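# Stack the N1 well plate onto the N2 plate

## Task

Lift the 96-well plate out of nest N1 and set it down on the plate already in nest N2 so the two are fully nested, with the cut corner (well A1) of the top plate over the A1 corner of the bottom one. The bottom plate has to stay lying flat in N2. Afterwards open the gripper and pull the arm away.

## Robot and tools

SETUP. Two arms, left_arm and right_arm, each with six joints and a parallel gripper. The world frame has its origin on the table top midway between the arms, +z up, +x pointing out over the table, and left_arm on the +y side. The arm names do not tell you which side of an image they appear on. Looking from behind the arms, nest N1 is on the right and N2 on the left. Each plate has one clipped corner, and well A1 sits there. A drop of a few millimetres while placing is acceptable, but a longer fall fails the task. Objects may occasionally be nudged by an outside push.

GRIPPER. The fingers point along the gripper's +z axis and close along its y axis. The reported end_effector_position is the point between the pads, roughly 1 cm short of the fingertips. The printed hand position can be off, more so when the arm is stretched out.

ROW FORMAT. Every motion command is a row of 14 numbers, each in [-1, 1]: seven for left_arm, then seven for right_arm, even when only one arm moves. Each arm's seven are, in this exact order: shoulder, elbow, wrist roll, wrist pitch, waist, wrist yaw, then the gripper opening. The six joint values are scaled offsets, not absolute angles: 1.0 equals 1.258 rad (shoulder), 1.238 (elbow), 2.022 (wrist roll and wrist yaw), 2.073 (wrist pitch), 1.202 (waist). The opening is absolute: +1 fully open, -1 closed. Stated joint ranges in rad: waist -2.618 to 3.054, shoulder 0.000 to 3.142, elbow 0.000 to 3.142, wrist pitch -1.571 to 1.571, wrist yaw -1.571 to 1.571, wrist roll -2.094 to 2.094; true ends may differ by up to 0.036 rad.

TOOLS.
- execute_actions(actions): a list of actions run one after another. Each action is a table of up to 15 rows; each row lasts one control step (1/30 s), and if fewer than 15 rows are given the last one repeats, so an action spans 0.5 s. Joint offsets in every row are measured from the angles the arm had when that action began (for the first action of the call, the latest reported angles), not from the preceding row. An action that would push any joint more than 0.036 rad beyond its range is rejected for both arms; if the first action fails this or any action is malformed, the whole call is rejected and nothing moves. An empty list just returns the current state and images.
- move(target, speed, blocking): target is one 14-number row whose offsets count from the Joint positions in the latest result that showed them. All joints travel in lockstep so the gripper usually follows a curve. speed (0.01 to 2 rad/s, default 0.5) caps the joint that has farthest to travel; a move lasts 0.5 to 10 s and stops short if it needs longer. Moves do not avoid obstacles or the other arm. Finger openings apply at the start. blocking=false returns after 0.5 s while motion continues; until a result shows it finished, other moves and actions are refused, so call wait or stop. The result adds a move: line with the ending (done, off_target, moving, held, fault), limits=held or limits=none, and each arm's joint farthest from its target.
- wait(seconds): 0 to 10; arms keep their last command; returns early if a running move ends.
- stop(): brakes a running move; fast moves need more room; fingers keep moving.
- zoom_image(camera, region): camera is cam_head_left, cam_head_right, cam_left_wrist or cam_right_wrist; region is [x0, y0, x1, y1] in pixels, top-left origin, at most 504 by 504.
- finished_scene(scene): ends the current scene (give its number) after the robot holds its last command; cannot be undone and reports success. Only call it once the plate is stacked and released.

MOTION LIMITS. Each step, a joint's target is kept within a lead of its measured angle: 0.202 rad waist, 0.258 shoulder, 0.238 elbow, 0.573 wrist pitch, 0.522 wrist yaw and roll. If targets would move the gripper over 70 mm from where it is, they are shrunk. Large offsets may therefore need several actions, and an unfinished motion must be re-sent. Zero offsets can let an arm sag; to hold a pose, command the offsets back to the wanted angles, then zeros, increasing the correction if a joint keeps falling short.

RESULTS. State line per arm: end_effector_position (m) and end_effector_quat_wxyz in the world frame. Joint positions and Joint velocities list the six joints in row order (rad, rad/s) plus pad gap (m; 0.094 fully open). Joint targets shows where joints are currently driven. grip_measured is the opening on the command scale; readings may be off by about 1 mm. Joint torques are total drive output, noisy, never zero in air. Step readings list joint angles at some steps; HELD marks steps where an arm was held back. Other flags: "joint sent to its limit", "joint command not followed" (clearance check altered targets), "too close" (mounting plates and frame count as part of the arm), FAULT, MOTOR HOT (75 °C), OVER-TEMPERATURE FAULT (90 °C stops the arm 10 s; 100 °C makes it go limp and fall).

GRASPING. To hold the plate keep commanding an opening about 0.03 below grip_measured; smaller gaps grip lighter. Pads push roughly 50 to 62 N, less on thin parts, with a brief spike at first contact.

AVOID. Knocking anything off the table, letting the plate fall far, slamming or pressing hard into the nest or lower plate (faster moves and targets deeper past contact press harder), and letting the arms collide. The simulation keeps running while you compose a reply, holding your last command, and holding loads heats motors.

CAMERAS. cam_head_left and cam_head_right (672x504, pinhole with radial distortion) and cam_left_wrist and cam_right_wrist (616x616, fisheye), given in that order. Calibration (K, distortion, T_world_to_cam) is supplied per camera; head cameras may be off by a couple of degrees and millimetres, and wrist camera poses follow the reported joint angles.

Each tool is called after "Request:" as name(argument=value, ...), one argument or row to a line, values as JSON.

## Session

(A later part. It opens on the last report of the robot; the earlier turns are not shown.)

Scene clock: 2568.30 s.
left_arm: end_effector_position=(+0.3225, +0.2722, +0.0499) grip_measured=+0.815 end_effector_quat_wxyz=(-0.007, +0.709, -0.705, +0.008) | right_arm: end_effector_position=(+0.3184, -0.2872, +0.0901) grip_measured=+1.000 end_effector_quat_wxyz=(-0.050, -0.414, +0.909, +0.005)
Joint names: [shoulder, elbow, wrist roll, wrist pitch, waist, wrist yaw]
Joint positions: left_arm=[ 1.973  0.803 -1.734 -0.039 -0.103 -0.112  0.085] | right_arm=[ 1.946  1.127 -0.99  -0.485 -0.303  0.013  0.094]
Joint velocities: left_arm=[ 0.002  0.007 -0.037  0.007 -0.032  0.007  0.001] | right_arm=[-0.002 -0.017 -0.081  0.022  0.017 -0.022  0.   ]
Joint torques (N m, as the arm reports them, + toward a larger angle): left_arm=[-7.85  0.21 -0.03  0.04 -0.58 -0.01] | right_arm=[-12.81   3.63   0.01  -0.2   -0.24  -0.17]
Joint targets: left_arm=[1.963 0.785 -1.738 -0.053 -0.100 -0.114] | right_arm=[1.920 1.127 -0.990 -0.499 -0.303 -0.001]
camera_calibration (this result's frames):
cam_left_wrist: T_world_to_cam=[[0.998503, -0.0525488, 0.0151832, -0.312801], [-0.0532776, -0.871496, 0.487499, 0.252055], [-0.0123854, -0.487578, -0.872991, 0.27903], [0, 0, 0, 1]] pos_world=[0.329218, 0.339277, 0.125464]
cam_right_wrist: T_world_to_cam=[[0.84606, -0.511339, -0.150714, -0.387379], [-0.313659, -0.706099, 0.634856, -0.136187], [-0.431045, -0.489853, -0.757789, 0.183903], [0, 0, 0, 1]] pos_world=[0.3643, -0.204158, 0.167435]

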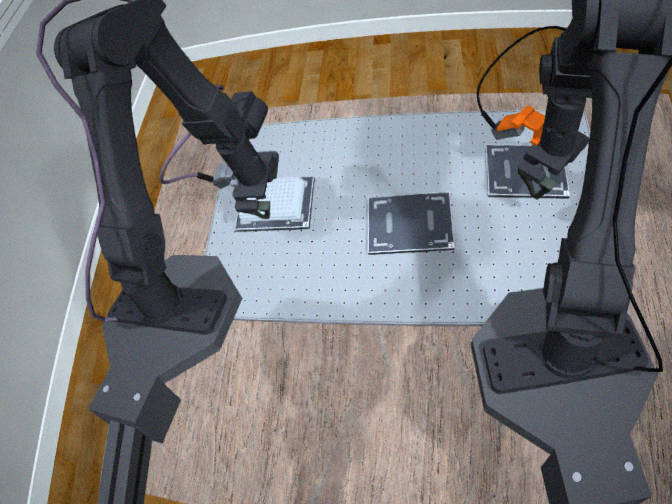

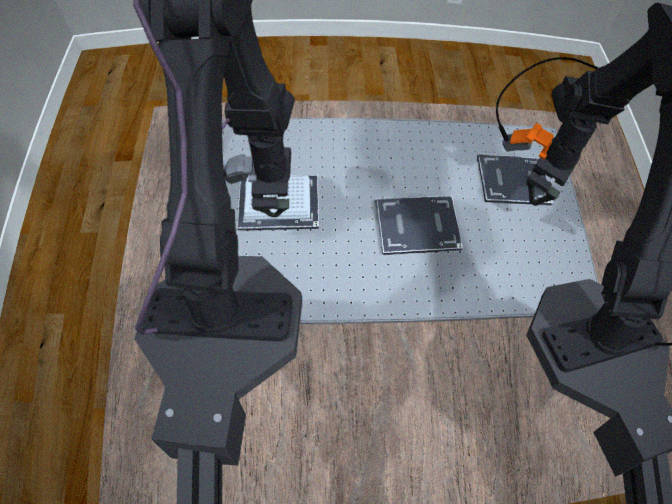

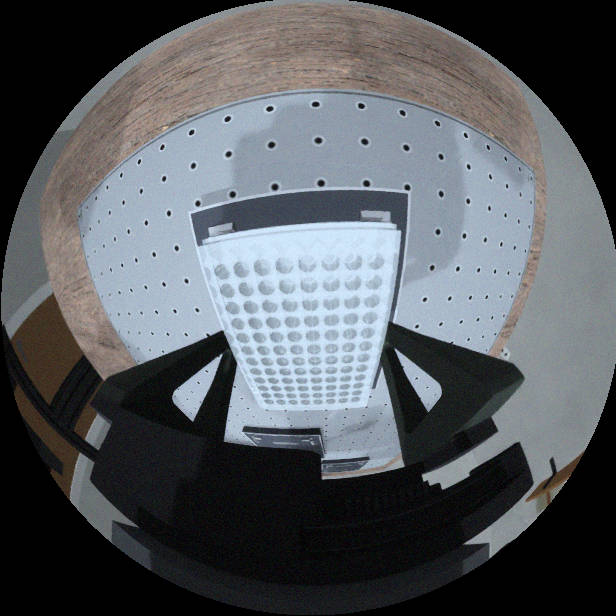

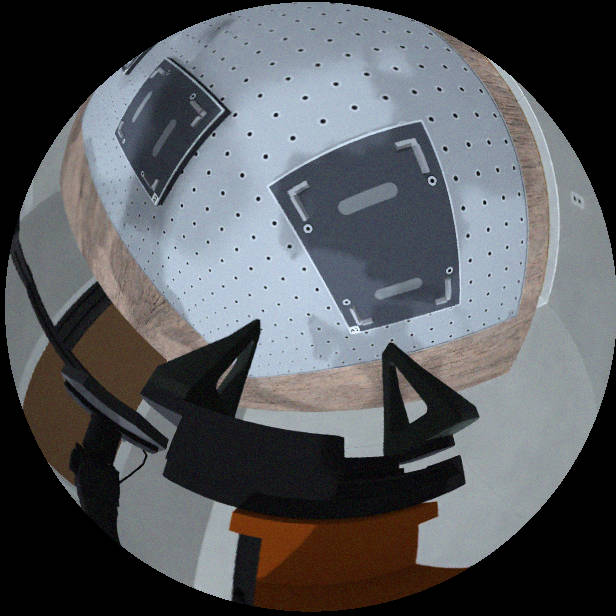

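Request:
zoom_image(
  camera="cam_left_wrist",
  region=[360, 200, 420, 250],
)

Request:
zoom_image(
  camera="cam_left_wrist",
  region=[185, 210, 245, 260],
)

Region (360, 200, 420, 250) of cam_left_wrist's 616x616 image, scaled by 8.400, with more detail than that image has.

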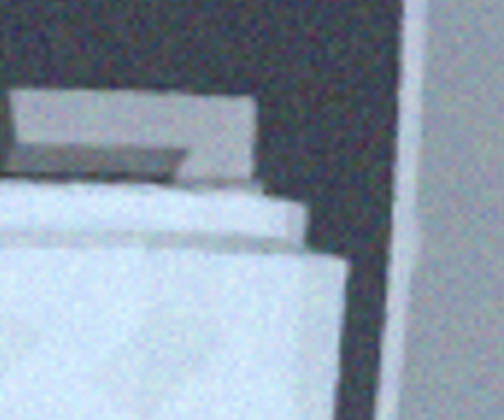

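Region (185, 210, 245, 260) of cam_left_wrist's 616x616 image, scaled by 8.400, with more detail than that image has.

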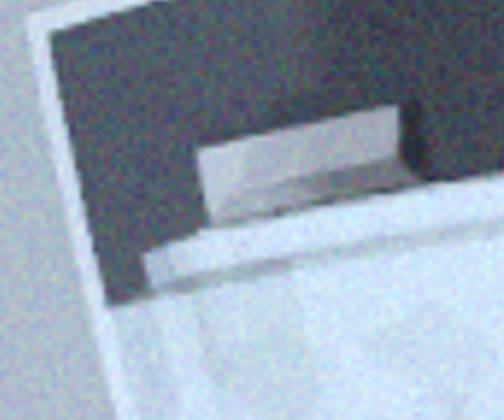

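Request:
execute_actions(
  actions=[
    [[-0.002,-0.0145,-0.002,-0.005,0.0025,-0.001,0.808,-0.0207,0,0,-0.0068,0,-0.0069,1.0],[0.002,-0.0145,-0.002,-0.004,0.0025,-0.001,0.808,-0.0207,0,0,-0.0068,0,-0.0069,1.0],[0.004,-0.0145,-0.002,-0.004,0.0025,-0.001,0.808,-0.0207,0,0,-0.0068,0,-0.0069,1.0],[0.0055,-0.0145,-0.002,-0.004,0.0025,-0.001,0.808,-0.0207,0,0,-0.0068,0,-0.0069,1.0]],
  ],
)

Scene clock: 2641.40 s.
left_arm: end_effector_position=(+0.3225, +0.2722, +0.0499) grip_measured=+0.815 end_effector_quat_wxyz=(-0.007, +0.709, -0.705, +0.008) | right_arm: end_effector_position=(+0.3184, -0.2872, +0.0901) grip_measured=+1.000 end_effector_quat_wxyz=(-0.050, -0.414, +0.909, +0.005)
Joint names: [shoulder, elbow, wrist roll, wrist pitch, waist, wrist yaw]
Joint positions: left_arm=[ 1.973  0.803 -1.734 -0.039 -0.103 -0.112  0.085] | right_arm=[ 1.946  1.127 -0.99  -0.485 -0.303  0.013  0.094]
Joint velocities: left_arm=[ 0.002 -0.002 -0.081  0.007  0.017  0.037  0.001] | right_arm=[-0.012 -0.007  0.022  0.066 -0.002 -0.037  0.   ]
Joint torques (N m, as the arm reports them, + toward a larger angle): left_arm=[-6.67  0.21 -0.03  0.1  -0.58 -0.01] | right_arm=[-12.82   3.65   0.02  -0.2   -0.24  -0.17]
Joint targets: left_arm=[1.980 0.785 -1.738 -0.047 -0.100 -0.114] | right_arm=[1.920 1.127 -0.990 -0.499 -0.303 -0.001]
Step readings (joint positions):
0: left_arm=[1.973 0.803 -1.734 -0.039 -0.103 -0.112] | right_arm=[1.946 1.127 -0.990 -0.485 -0.303 0.013]
1: left_arm=[1.973 0.803 -1.734 -0.039 -0.103 -0.112] | right_arm=[1.946 1.127 -0.990 -0.485 -0.303 0.013]
2: left_arm=[1.973 0.803 -1.734 -0.039 -0.103 -0.112] | right_arm=[1.946 1.127 -0.990 -0.485 -0.303 0.013]
4: left_arm=[1.973 0.803 -1.734 -0.039 -0.103 -0.112] | right_arm=[1.946 1.127 -0.990 -0.485 -0.303 0.013]
8: left_arm=[1.973 0.803 -1.734 -0.039 -0.103 -0.112] | right_arm=[1.946 1.127 -0.990 -0.485 -0.303 0.013]
15: Joint positions above
camera_calibration (this result's frames):
cam_left_wrist: T_world_to_cam=[[0.998503, -0.0525488, 0.0151832, -0.312801], [-0.0532776, -0.871496, 0.487499, 0.252055], [-0.0123854, -0.487578, -0.872991, 0.27903], [0, 0, 0, 1]] pos_world=[0.329218, 0.339277, 0.125464]
cam_right_wrist: T_world_to_cam=[[0.84606, -0.511339, -0.150714, -0.387379], [-0.313659, -0.706099, 0.634856, -0.136187], [-0.431045, -0.489853, -0.757789, 0.183903], [0, 0, 0, 1]] pos_world=[0.3643, -0.204158, 0.167435]

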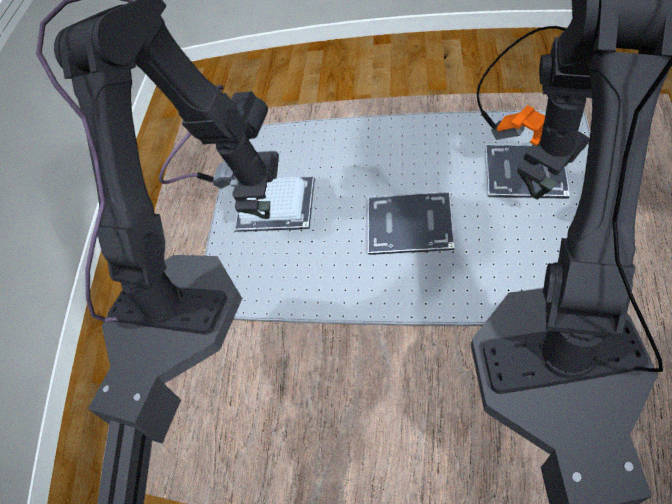

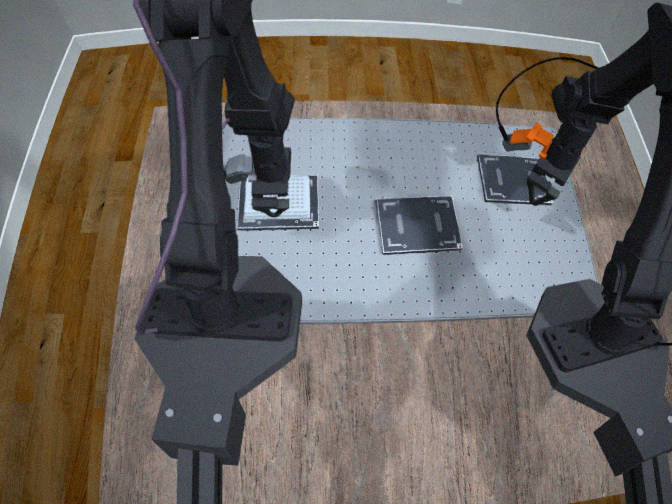

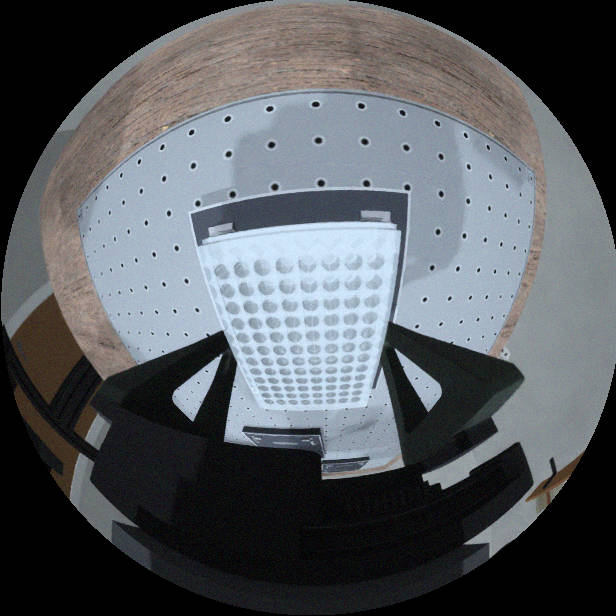

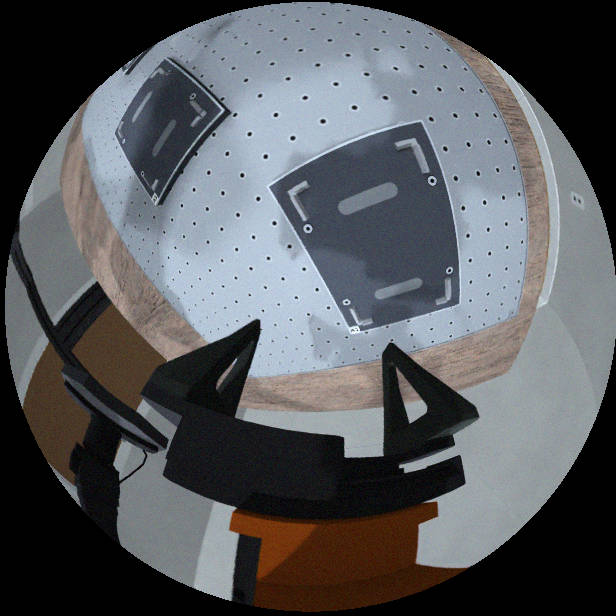

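Request:
execute_actions(
  actions=[
    [[0.0065,-0.0145,-0.002,-0.004,0.0025,-0.001,0.808,-0.0207,0,0,-0.0068,0,-0.0069,1.0],[0.0075,-0.0145,-0.002,-0.004,0.0025,-0.001,0.808,-0.0207,0,0,-0.0068,0,-0.0069,1.0],[0.008,-0.0145,-0.002,-0.004,0.0025,-0.001,0.808,-0.0207,0,0,-0.0068,0,-0.0069,1.0]],
  ],
)

Scene clock: 2645.07 s.
left_arm: end_effector_position=(+0.3225, +0.2722, +0.0499) grip_measured=+0.815 end_effector_quat_wxyz=(-0.007, +0.709, -0.705, +0.008) | right_arm: end_effector_position=(+0.3184, -0.2872, +0.0901) grip_measured=+1.000 end_effector_quat_wxyz=(-0.050, -0.414, +0.909, +0.005)
Joint names: [shoulder, elbow, wrist roll, wrist pitch, waist, wrist yaw]
Joint positions: left_arm=[ 1.973  0.803 -1.734 -0.039 -0.103 -0.112  0.085] | right_arm=[ 1.946  1.127 -0.99  -0.485 -0.303  0.013  0.094]
Joint velocities: left_arm=[-0.007 -0.017 -0.007 -0.037 -0.012 -0.022 -0.   ] | right_arm=[ 0.002 -0.022 -0.037  0.037 -0.002  0.051  0.   ]
Joint torques (N m, as the arm reports them, + toward a larger angle): left_arm=[-6.45  0.22 -0.03  0.1  -0.59 -0.01] | right_arm=[-12.82   3.65   0.01  -0.19  -0.27  -0.16]
Joint targets: left_arm=[1.983 0.785 -1.738 -0.047 -0.100 -0.114] | right_arm=[1.920 1.127 -0.990 -0.499 -0.303 -0.001]
Step readings (joint positions):
0: left_arm=[1.973 0.803 -1.734 -0.039 -0.103 -0.112] | right_arm=[1.946 1.127 -0.990 -0.485 -0.303 0.013]
1: left_arm=[1.973 0.803 -1.734 -0.039 -0.103 -0.112] | right_arm=[1.946 1.127 -0.990 -0.485 -0.303 0.013]
2: left_arm=[1.973 0.803 -1.734 -0.039 -0.103 -0.112] | right_arm=[1.946 1.127 -0.990 -0.485 -0.303 0.013]
4: left_arm=[1.973 0.803 -1.734 -0.039 -0.103 -0.112] | right_arm=[1.946 1.127 -0.990 -0.485 -0.303 0.013]
8: left_arm=[1.973 0.803 -1.734 -0.039 -0.103 -0.112] | right_arm=[1.946 1.127 -0.990 -0.485 -0.303 0.013]
15: Joint positions above
camera_calibration (this result's frames):
cam_left_wrist: T_world_to_cam=[[0.998503, -0.0525488, 0.0151832, -0.312801], [-0.0532776, -0.871496, 0.487499, 0.252055], [-0.0123854, -0.487578, -0.872991, 0.27903], [0, 0, 0, 1]] pos_world=[0.329218, 0.339277, 0.125464]
cam_right_wrist: T_world_to_cam=[[0.84606, -0.511339, -0.150714, -0.387379], [-0.313659, -0.706099, 0.634856, -0.136187], [-0.431045, -0.489853, -0.757789, 0.183903], [0, 0, 0, 1]] pos_world=[0.3643, -0.204158, 0.167435]

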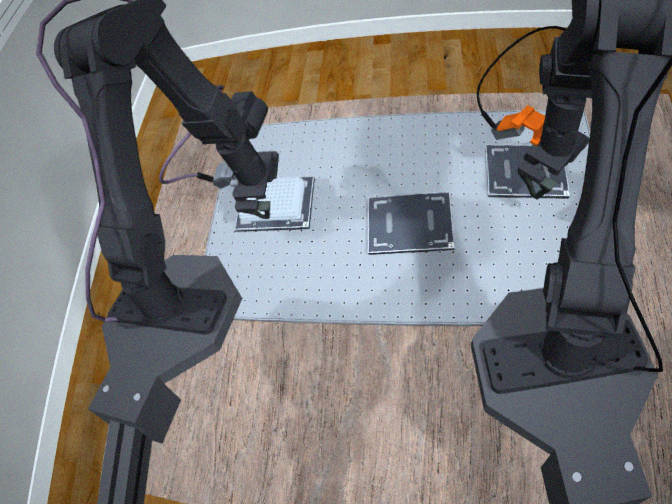

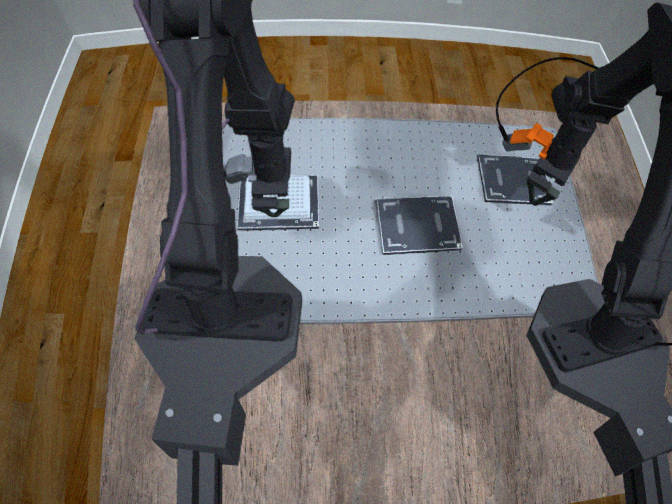

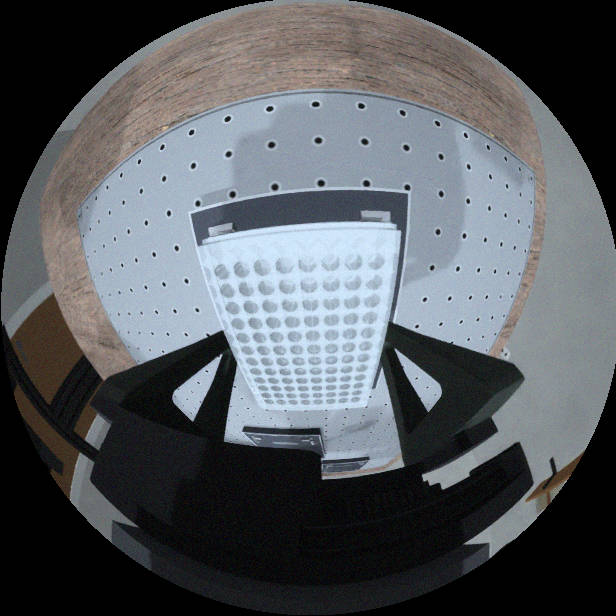

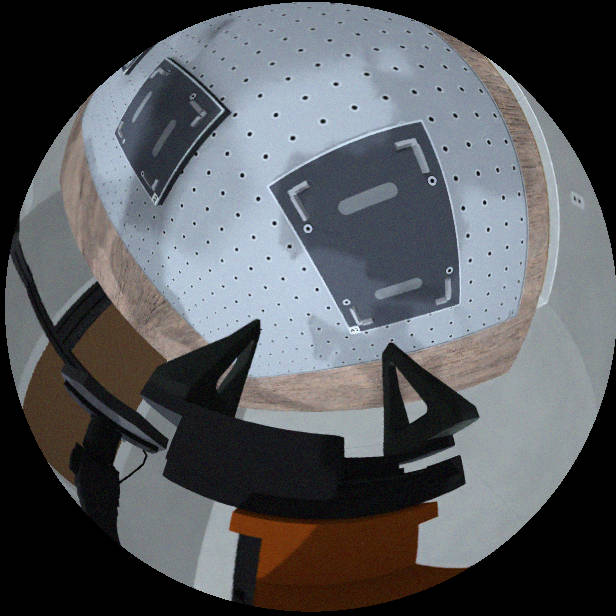

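Request:
execute_actions(
  actions=[
    [[0.009,-0.0145,-0.002,-0.004,0.0025,-0.001,0.808,-0.0207,0,0,-0.0068,0,-0.0069,1.0],[0.010,-0.0145,-0.002,-0.004,0.0025,-0.001,0.808,-0.0207,0,0,-0.0068,0,-0.0069,1.0],[0.0105,-0.0145,-0.002,-0.004,0.0025,-0.001,0.808,-0.0207,0,0,-0.0068,0,-0.0069,1.0]],
  ],
)

Scene clock: 2651.40 s.
left_arm: end_effector_position=(+0.3225, +0.2722, +0.0499) grip_measured=+0.815 end_effector_quat_wxyz=(-0.007, +0.709, -0.705, +0.008) | right_arm: end_effector_position=(+0.3184, -0.2872, +0.0901) grip_measured=+1.000 end_effector_quat_wxyz=(-0.050, -0.414, +0.909, +0.005)
Joint names: [shoulder, elbow, wrist roll, wrist pitch, waist, wrist yaw]
Joint positions: left_arm=[ 1.973  0.803 -1.734 -0.039 -0.103 -0.112  0.085] | right_arm=[ 1.946  1.127 -0.99  -0.485 -0.303  0.013  0.094]
Joint velocities: left_arm=[ 0.007 -0.027  0.095 -0.066 -0.002 -0.022 -0.001] | right_arm=[ 0.002 -0.012 -0.007 -0.066 -0.022 -0.066  0.   ]
Joint torques (N m, as the arm reports them, + toward a larger angle): left_arm=[-6.23  0.22 -0.03  0.1  -0.58 -0.01] | right_arm=[-12.8    3.62   0.01  -0.2   -0.28  -0.17]
Joint targets: left_arm=[1.986 0.785 -1.738 -0.047 -0.100 -0.114] | right_arm=[1.920 1.127 -0.990 -0.499 -0.303 -0.001]
Step readings (joint positions):
0: left_arm=[1.973 0.803 -1.734 -0.039 -0.103 -0.112] | right_arm=[1.946 1.127 -0.990 -0.485 -0.303 0.013]
1: left_arm=[1.973 0.803 -1.734 -0.039 -0.103 -0.112] | right_arm=[1.946 1.127 -0.990 -0.485 -0.303 0.013]
2: left_arm=[1.973 0.803 -1.734 -0.039 -0.103 -0.112] | right_arm=[1.946 1.127 -0.990 -0.485 -0.303 0.013]
4: left_arm=[1.973 0.803 -1.734 -0.039 -0.103 -0.112] | right_arm=[1.946 1.127 -0.990 -0.485 -0.303 0.013]
8: left_arm=[1.973 0.803 -1.734 -0.039 -0.103 -0.112] | right_arm=[1.946 1.127 -0.990 -0.485 -0.303 0.013]
15: Joint positions above
camera_calibration (this result's frames):
cam_left_wrist: T_world_to_cam=[[0.998503, -0.0525488, 0.0151832, -0.312801], [-0.0532776, -0.871496, 0.487499, 0.252055], [-0.0123854, -0.487578, -0.872991, 0.27903], [0, 0, 0, 1]] pos_world=[0.329218, 0.339277, 0.125464]
cam_right_wrist: T_world_to_cam=[[0.84606, -0.511339, -0.150714, -0.387379], [-0.313659, -0.706099, 0.634856, -0.136187], [-0.431045, -0.489853, -0.757789, 0.183903], [0, 0, 0, 1]] pos_world=[0.3643, -0.204158, 0.167435]

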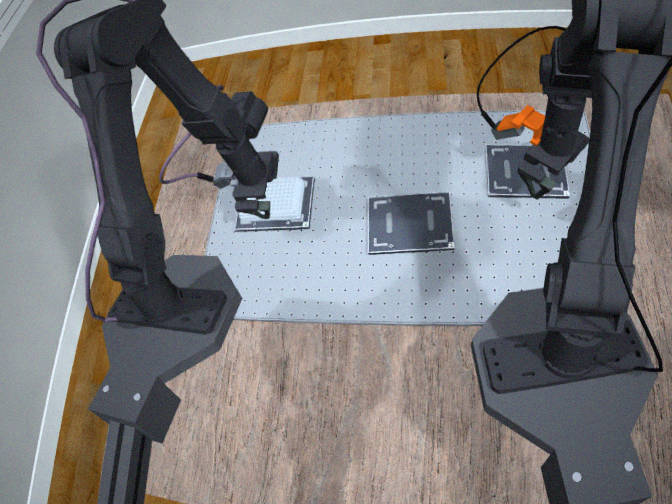

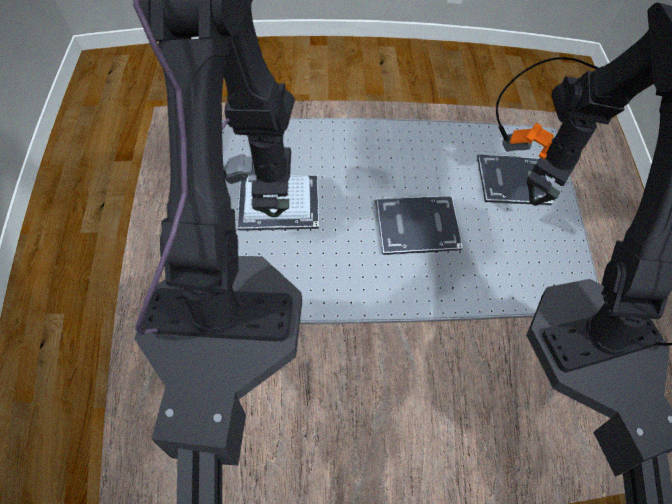

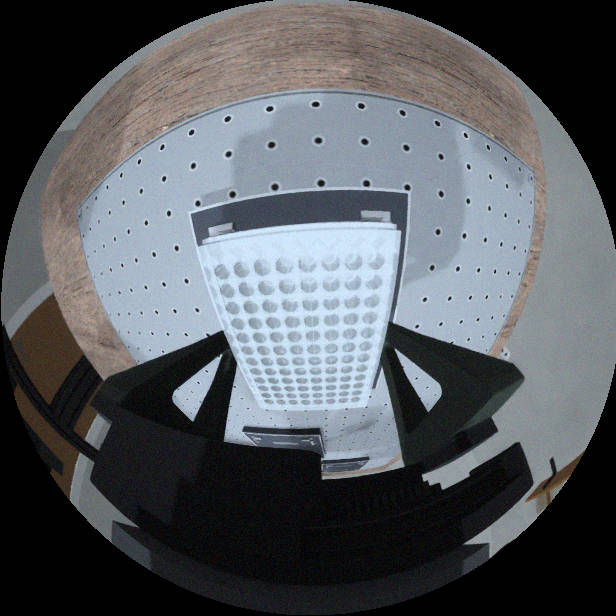

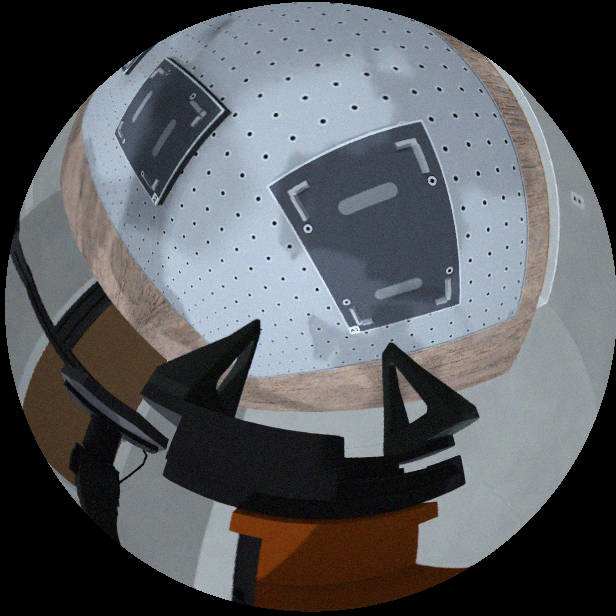

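Request:
execute_actions(
  actions=[
    [[0.0115,-0.0145,-0.002,-0.004,0.0025,-0.001,0.808,-0.0207,0,0,-0.0068,0,-0.0069,1.0],[0.012,-0.0145,-0.002,-0.004,0.0025,-0.001,0.808,-0.0207,0,0,-0.0068,0,-0.0069,1.0],[0.0127,-0.0145,-0.002,-0.004,0.0025,-0.001,0.808,-0.0207,0,0,-0.0068,0,-0.0069,1.0]],
  ],
)

Scene clock: 2655.13 s.
left_arm: end_effector_position=(+0.3225, +0.2722, +0.0499) grip_measured=+0.815 end_effector_quat_wxyz=(-0.007, +0.709, -0.705, +0.008) | right_arm: end_effector_position=(+0.3184, -0.2872, +0.0901) grip_measured=+1.000 end_effector_quat_wxyz=(-0.050, -0.414, +0.909, +0.005)
Joint names: [shoulder, elbow, wrist roll, wrist pitch, waist, wrist yaw]
Joint positions: left_arm=[ 1.973  0.803 -1.734 -0.039 -0.103 -0.112  0.085] | right_arm=[ 1.946  1.127 -0.99  -0.485 -0.303  0.013  0.094]
Joint velocities: left_arm=[ 0.007 -0.012  0.022  0.037 -0.002  0.051 -0.   ] | right_arm=[ 0.002  0.002 -0.037 -0.007 -0.032 -0.037  0.   ]
Joint torques (N m, as the arm reports them, + toward a larger angle): left_arm=[-6.04  0.21 -0.03  0.1  -0.59 -0.01] | right_arm=[-12.82   3.61   0.02  -0.19  -0.26  -0.17]
Joint targets: left_arm=[1.989 0.785 -1.738 -0.047 -0.100 -0.114] | right_arm=[1.920 1.127 -0.990 -0.499 -0.303 -0.001]
Step readings (joint positions):
0: left_arm=[1.973 0.803 -1.734 -0.039 -0.103 -0.112] | right_arm=[1.946 1.127 -0.990 -0.485 -0.303 0.013]
1: left_arm=[1.973 0.803 -1.734 -0.039 -0.103 -0.112] | right_arm=[1.946 1.127 -0.990 -0.485 -0.303 0.013]
2: left_arm=[1.973 0.803 -1.734 -0.039 -0.103 -0.112] | right_arm=[1.946 1.127 -0.990 -0.485 -0.303 0.013]
4: left_arm=[1.973 0.803 -1.734 -0.039 -0.103 -0.112] | right_arm=[1.946 1.127 -0.990 -0.485 -0.303 0.013]
8: left_arm=[1.973 0.803 -1.734 -0.039 -0.103 -0.112] | right_arm=[1.946 1.127 -0.990 -0.485 -0.303 0.013]
15: Joint positions above
camera_calibration (this result's frames):
cam_left_wrist: T_world_to_cam=[[0.998503, -0.0525488, 0.0151832, -0.312801], [-0.0532776, -0.871496, 0.487499, 0.252055], [-0.0123854, -0.487578, -0.872991, 0.27903], [0, 0, 0, 1]] pos_world=[0.329218, 0.339277, 0.125464]
cam_right_wrist: T_world_to_cam=[[0.84606, -0.511339, -0.150714, -0.387379], [-0.313659, -0.706099, 0.634856, -0.136187], [-0.431045, -0.489853, -0.757789, 0.183903], [0, 0, 0, 1]] pos_world=[0.3643, -0.204158, 0.167435]

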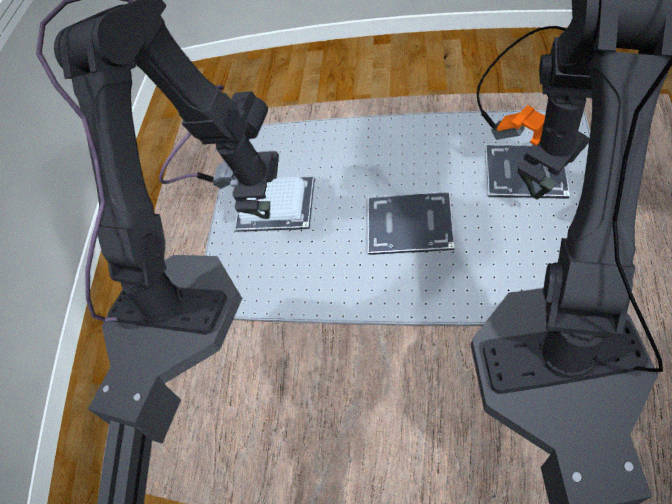

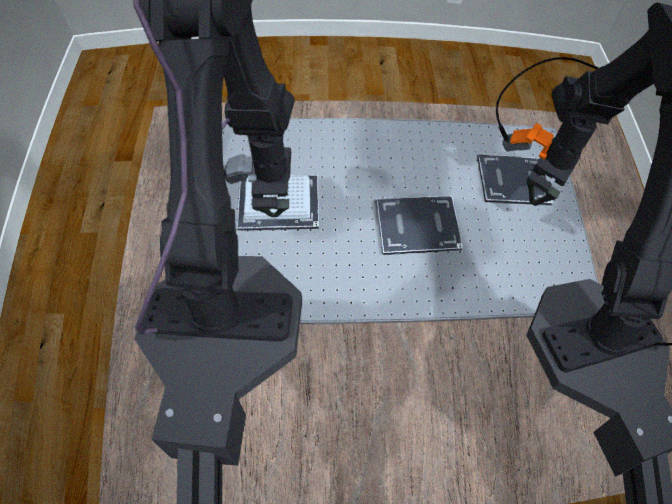

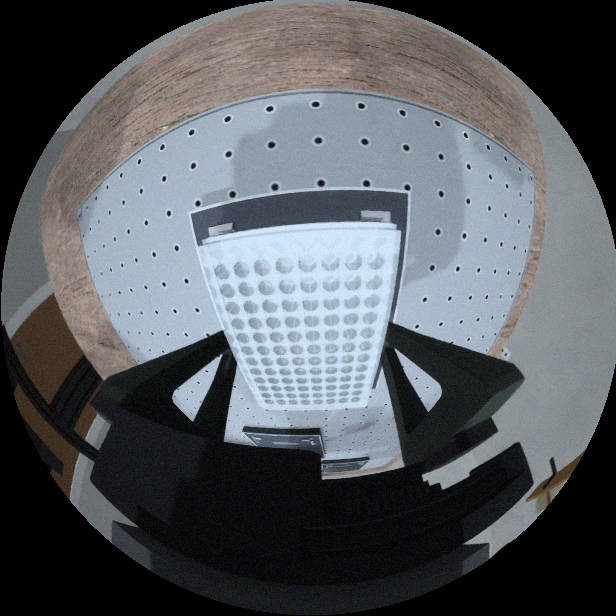

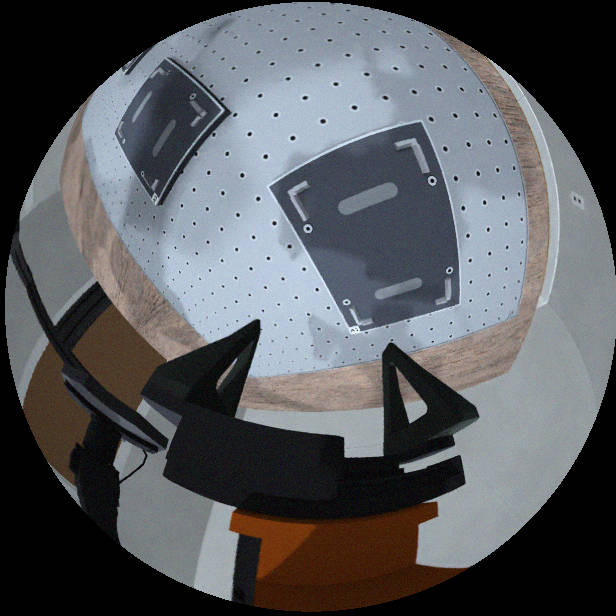

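Request:
execute_actions(
  actions=[
    [[0.0175,-0.0145,-0.002,-0.004,0.0025,-0.001,0.808,-0.0207,0,0,-0.0068,0,-0.0069,1.0],[0.0175,-0.0145,-0.002,-0.004,0.0025,-0.001,0.808,-0.0207,0,0,-0.0068,0,-0.0069,1.0],[0.008,-0.0145,-0.002,-0.004,0.0025,-0.001,0.808,-0.0207,0,0,-0.0068,0,-0.0069,1.0]],
  ],
)

Scene clock: 2662.43 s.
left_arm: end_effector_position=(+0.3222, +0.2722, +0.0496) grip_measured=+0.815 end_effector_quat_wxyz=(-0.006, +0.709, -0.705, +0.007) | right_arm: end_effector_position=(+0.3184, -0.2872, +0.0901) grip_measured=+1.000 end_effector_quat_wxyz=(-0.050, -0.414, +0.909, +0.005)
Joint names: [shoulder, elbow, wrist roll, wrist pitch, waist, wrist yaw]
Joint positions: left_arm=[ 1.974  0.803 -1.734 -0.039 -0.103 -0.112  0.085] | right_arm=[ 1.946  1.127 -0.99  -0.485 -0.303  0.013  0.094]
Joint velocities: left_arm=[-0.002 -0.012 -0.051 -0.037 -0.002  0.022 -0.   ] | right_arm=[-0.002 -0.002  0.037  0.007 -0.027 -0.051  0.   ]
Joint torques (N m, as the arm reports them, + toward a larger angle): left_arm=[-6.54  0.21 -0.03  0.1  -0.58 -0.01] | right_arm=[-12.83   3.65   0.01  -0.19  -0.28  -0.16]
Joint targets: left_arm=[1.983 0.785 -1.738 -0.047 -0.100 -0.114] | right_arm=[1.920 1.127 -0.990 -0.499 -0.303 -0.001]
Step readings (joint positions):
0: left_arm=[1.973 0.803 -1.734 -0.039 -0.103 -0.112] | right_arm=[1.946 1.127 -0.990 -0.485 -0.303 0.013]
1: left_arm=[1.974 0.803 -1.734 -0.039 -0.103 -0.112] | right_arm=[1.946 1.127 -0.990 -0.485 -0.303 0.013]
2: left_arm=[1.974 0.803 -1.734 -0.039 -0.103 -0.112] | right_arm=[1.946 1.127 -0.990 -0.485 -0.303 0.013]
4: left_arm=[1.974 0.803 -1.734 -0.039 -0.103 -0.112] | right_arm=[1.946 1.127 -0.990 -0.485 -0.303 0.013]
8: left_arm=[1.974 0.803 -1.734 -0.039 -0.103 -0.112] | right_arm=[1.946 1.127 -0.990 -0.485 -0.303 0.013]
15: Joint positions above
camera_calibration (this result's frames):
cam_left_wrist: T_world_to_cam=[[0.998513, -0.0526764, 0.0140522, -0.312371], [-0.0528393, -0.871578, 0.487401, 0.252084], [-0.013427, -0.487419, -0.873065, 0.279077], [0, 0, 0, 1]] pos_world=[0.328973, 0.339284, 0.125175]
cam_right_wrist: T_world_to_cam=[[0.84606, -0.511339, -0.150714, -0.387379], [-0.313659, -0.706099, 0.634856, -0.136187], [-0.431045, -0.489853, -0.757789, 0.183903], [0, 0, 0, 1]] pos_world=[0.3643, -0.204158, 0.167435]

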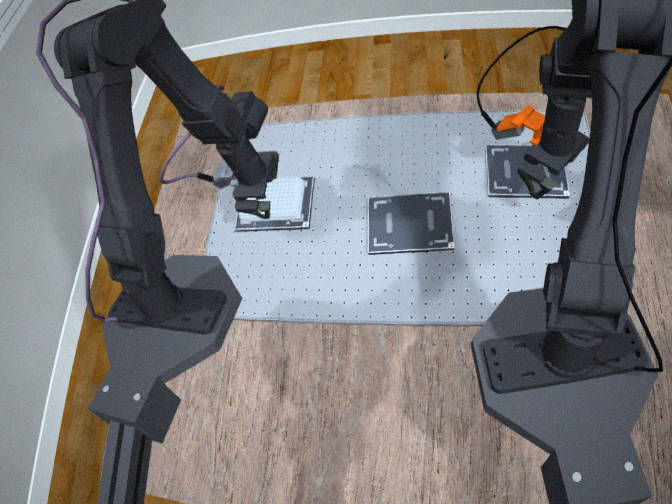

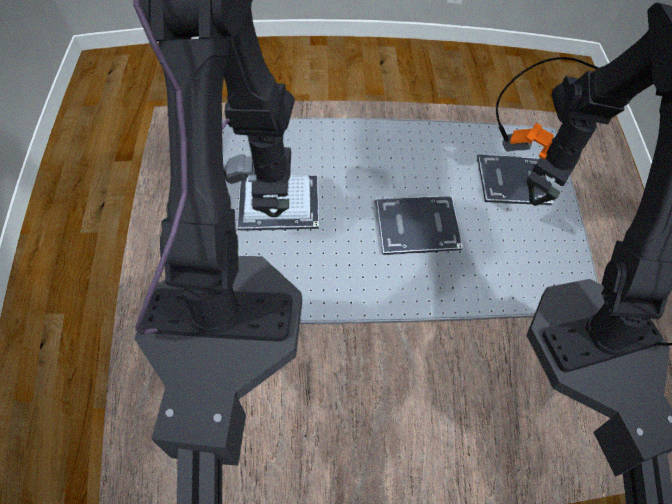

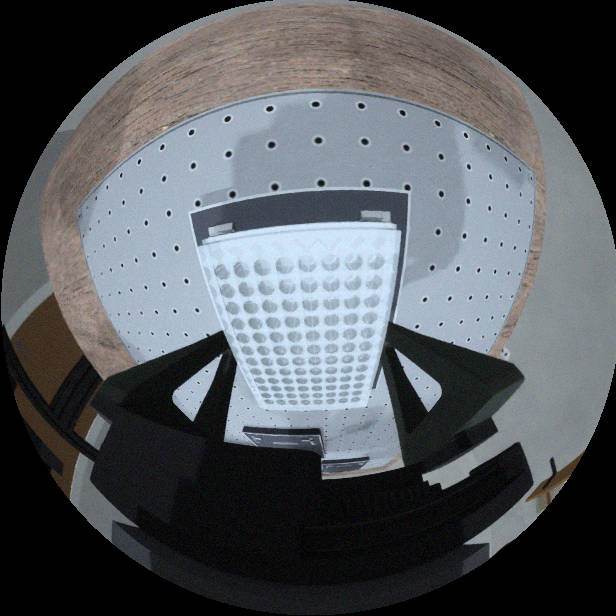

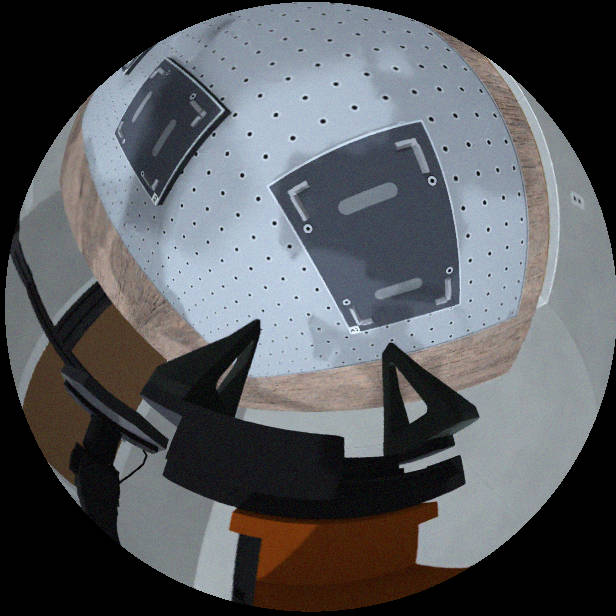

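Request:
execute_actions(
  actions=[
    [[0.004,-0.0145,-0.002,-0.004,0.0025,-0.001,0.804,-0.0207,0,0,-0.0068,0,-0.0069,1.0],[0.004,-0.0145,-0.002,-0.004,0.0025,-0.001,0.801,-0.0207,0,0,-0.0068,0,-0.0069,1.0],[0.004,-0.0145,-0.002,-0.004,0.0025,-0.001,0.798,-0.0207,0,0,-0.0068,0,-0.0069,1.0]],
  ],
)

Scene clock: 2669.00 s.
left_arm: end_effector_position=(+0.3222, +0.2722, +0.0496) grip_measured=+0.809 end_effector_quat_wxyz=(-0.006, +0.709, -0.705, +0.007) | right_arm: end_effector_position=(+0.3184, -0.2872, +0.0901) grip_measured=+1.000 end_effector_quat_wxyz=(-0.050, -0.414, +0.909, +0.005)
Joint names: [shoulder, elbow, wrist roll, wrist pitch, waist, wrist yaw]
Joint positions: left_arm=[ 1.974  0.803 -1.734 -0.039 -0.103 -0.112  0.085] | right_arm=[ 1.946  1.127 -0.99  -0.485 -0.303  0.013  0.094]
Joint velocities: left_arm=[ 0.007 -0.007  0.007 -0.022 -0.007 -0.022  0.   ] | right_arm=[-0.012  0.002 -0.022 -0.007  0.017 -0.007  0.   ]
Joint torques (N m, as the arm reports them, + toward a larger angle): left_arm=[-6.79  0.21 -0.03  0.1  -0.59 -0.01] | right_arm=[-12.84   3.63   0.01  -0.19  -0.28  -0.17]
Joint targets: left_arm=[1.979 0.785 -1.738 -0.047 -0.100 -0.114] | right_arm=[1.920 1.127 -0.990 -0.499 -0.303 -0.001]
Step readings (joint positions):
0: left_arm=[1.974 0.803 -1.734 -0.039 -0.103 -0.112] | right_arm=[1.946 1.127 -0.990 -0.485 -0.303 0.013]
1: left_arm=[1.974 0.803 -1.734 -0.039 -0.103 -0.112] | right_arm=[1.946 1.127 -0.990 -0.485 -0.303 0.013]
2: left_arm=[1.974 0.803 -1.734 -0.039 -0.103 -0.112] | right_arm=[1.946 1.127 -0.990 -0.485 -0.303 0.013]
4: left_arm=[1.974 0.803 -1.734 -0.039 -0.103 -0.112] | right_arm=[1.946 1.127 -0.990 -0.485 -0.303 0.013]
8: left_arm=[1.974 0.803 -1.734 -0.039 -0.103 -0.112] | right_arm=[1.946 1.127 -0.990 -0.485 -0.303 0.013]
15: Joint positions above
camera_calibration (this result's frames):
cam_left_wrist: T_world_to_cam=[[0.998513, -0.0526764, 0.0140522, -0.312371], [-0.0528393, -0.871578, 0.487401, 0.252084], [-0.013427, -0.487419, -0.873065, 0.279077], [0, 0, 0, 1]] pos_world=[0.328973, 0.339284, 0.125175]
cam_right_wrist: T_world_to_cam=[[0.84606, -0.511339, -0.150714, -0.387379], [-0.313659, -0.706099, 0.634856, -0.136187], [-0.431045, -0.489853, -0.757789, 0.183903], [0, 0, 0, 1]] pos_world=[0.3643, -0.204158, 0.167435]

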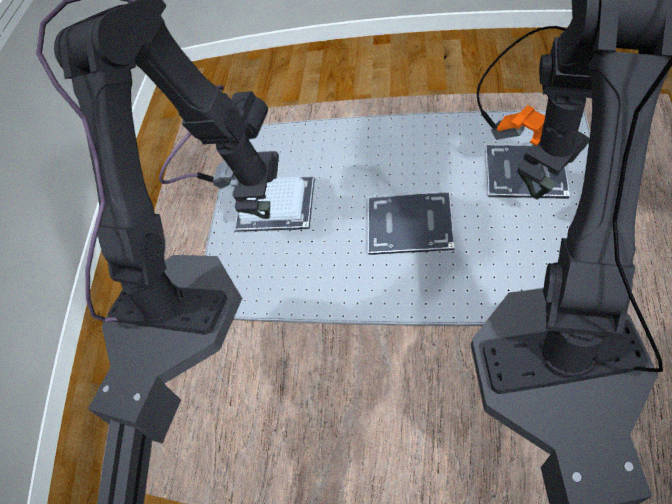

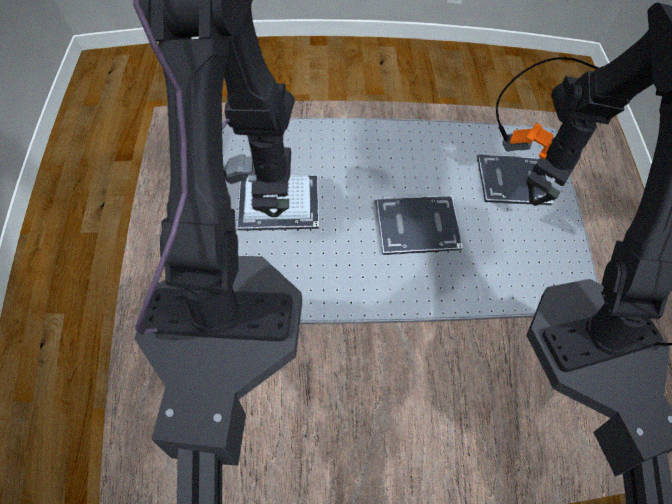

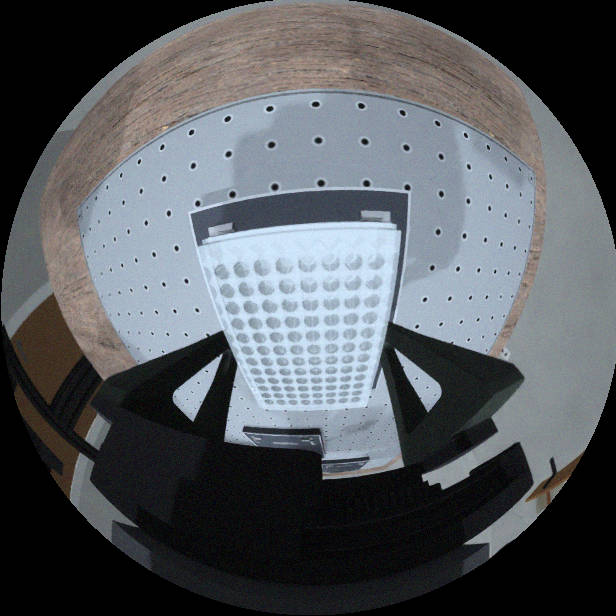

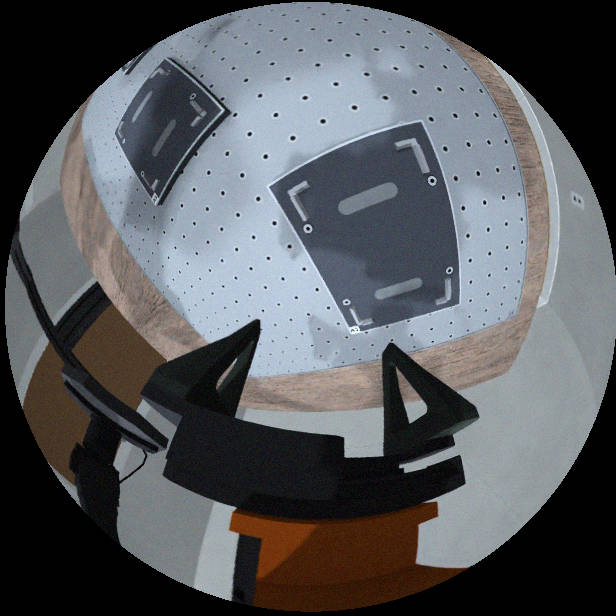

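Request:
execute_actions(
  actions=[
    [[0.0175,-0.0145,-0.002,-0.004,0.0025,-0.001,0.798,-0.0207,0,0,-0.0068,0,-0.0069,1.0],[0.0175,-0.0145,-0.002,-0.004,0.0025,-0.001,0.798,-0.0207,0,0,-0.0068,0,-0.0069,1.0],[0.006,-0.0145,-0.002,-0.004,0.0025,-0.001,0.798,-0.0207,0,0,-0.0068,0,-0.0069,1.0]],
  ],
)

Scene clock: 2673.33 s.
left_arm: end_effector_position=(+0.3222, +0.2722, +0.0496) grip_measured=+0.809 end_effector_quat_wxyz=(-0.006, +0.709, -0.705, +0.007) | right_arm: end_effector_position=(+0.3184, -0.2872, +0.0901) grip_measured=+1.000 end_effector_quat_wxyz=(-0.050, -0.414, +0.909, +0.005)
Joint names: [shoulder, elbow, wrist roll, wrist pitch, waist, wrist yaw]
Joint positions: left_arm=[ 1.974  0.803 -1.734 -0.039 -0.103 -0.112  0.085] | right_arm=[ 1.946  1.127 -0.99  -0.485 -0.303  0.013  0.094]
Joint velocities: left_arm=[-0.037 -0.002 -0.037 -0.022 -0.002  0.066  0.002] | right_arm=[-0.012  0.002  0.007  0.022  0.017 -0.007  0.   ]
Joint torques (N m, as the arm reports them, + toward a larger angle): left_arm=[-6.63  0.21 -0.03  0.1  -0.59 -0.01] | right_arm=[-12.79   3.63   0.01  -0.2   -0.26  -0.16]
Joint targets: left_arm=[1.982 0.785 -1.738 -0.047 -0.100 -0.114] | right_arm=[1.920 1.127 -0.990 -0.499 -0.303 -0.001]
Step readings (joint positions):
0: left_arm=[1.974 0.803 -1.734 -0.039 -0.103 -0.112] | right_arm=[1.946 1.127 -0.990 -0.485 -0.303 0.013]
1: left_arm=[1.974 0.803 -1.734 -0.039 -0.103 -0.112] | right_arm=[1.946 1.127 -0.990 -0.485 -0.303 0.013]
2: left_arm=[1.974 0.803 -1.734 -0.039 -0.103 -0.112] | right_arm=[1.946 1.127 -0.990 -0.485 -0.303 0.013]
4: left_arm=[1.974 0.803 -1.734 -0.039 -0.103 -0.112] | right_arm=[1.946 1.127 -0.990 -0.485 -0.303 0.013]
8: left_arm=[1.974 0.803 -1.734 -0.039 -0.103 -0.112] | right_arm=[1.946 1.127 -0.990 -0.485 -0.303 0.013]
15: Joint positions above
camera_calibration (this result's frames):
cam_left_wrist: T_world_to_cam=[[0.998513, -0.0526764, 0.0140522, -0.312371], [-0.0528393, -0.871578, 0.487401, 0.252084], [-0.013427, -0.487419, -0.873065, 0.279077], [0, 0, 0, 1]] pos_world=[0.328973, 0.339284, 0.125175]
cam_right_wrist: T_world_to_cam=[[0.84606, -0.511339, -0.150714, -0.387379], [-0.313659, -0.706099, 0.634856, -0.136187], [-0.431045, -0.489853, -0.757789, 0.183903], [0, 0, 0, 1]] pos_world=[0.3643, -0.204158, 0.167435]

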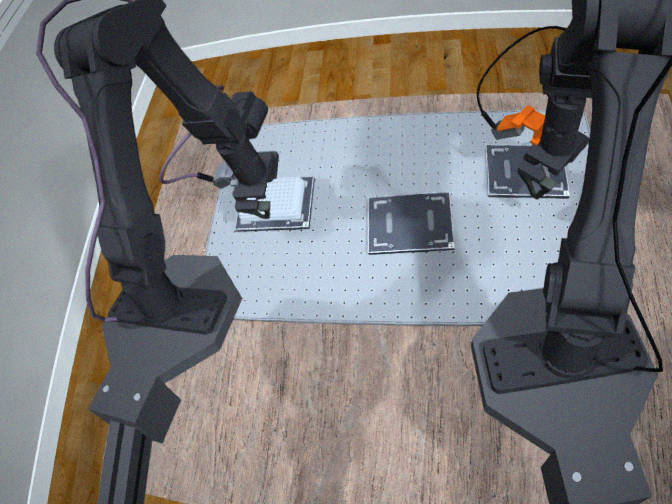

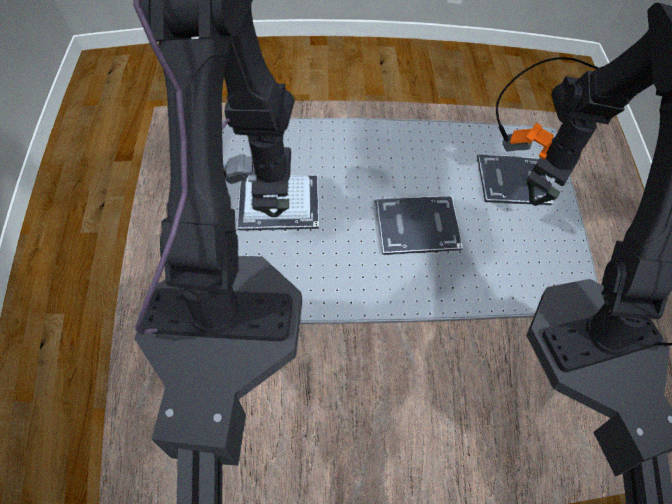

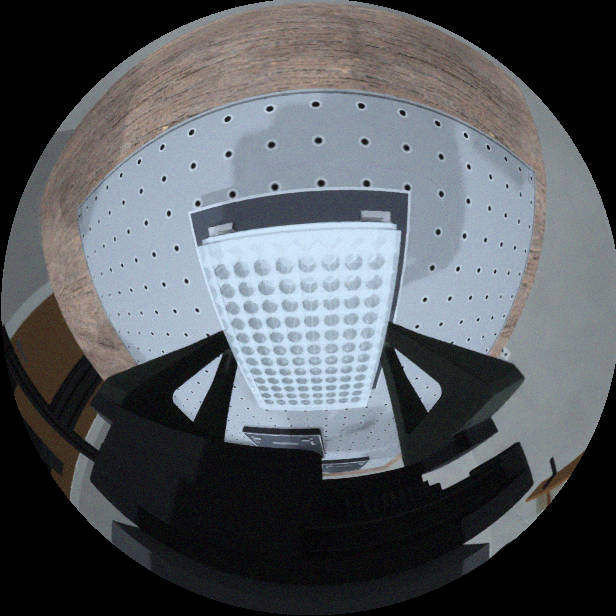

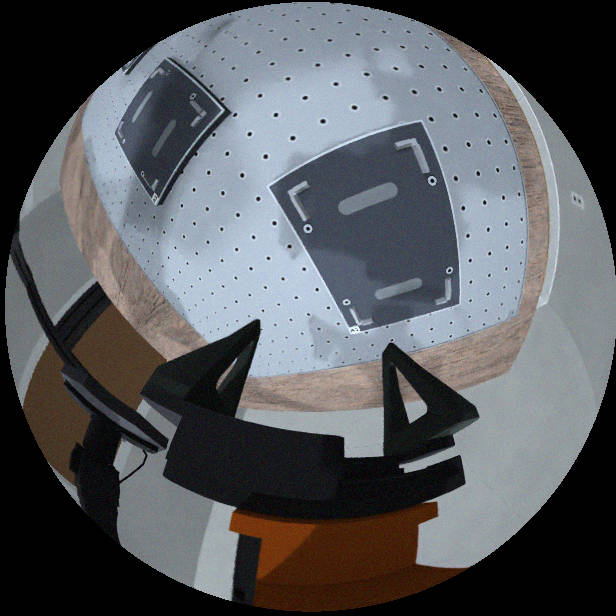

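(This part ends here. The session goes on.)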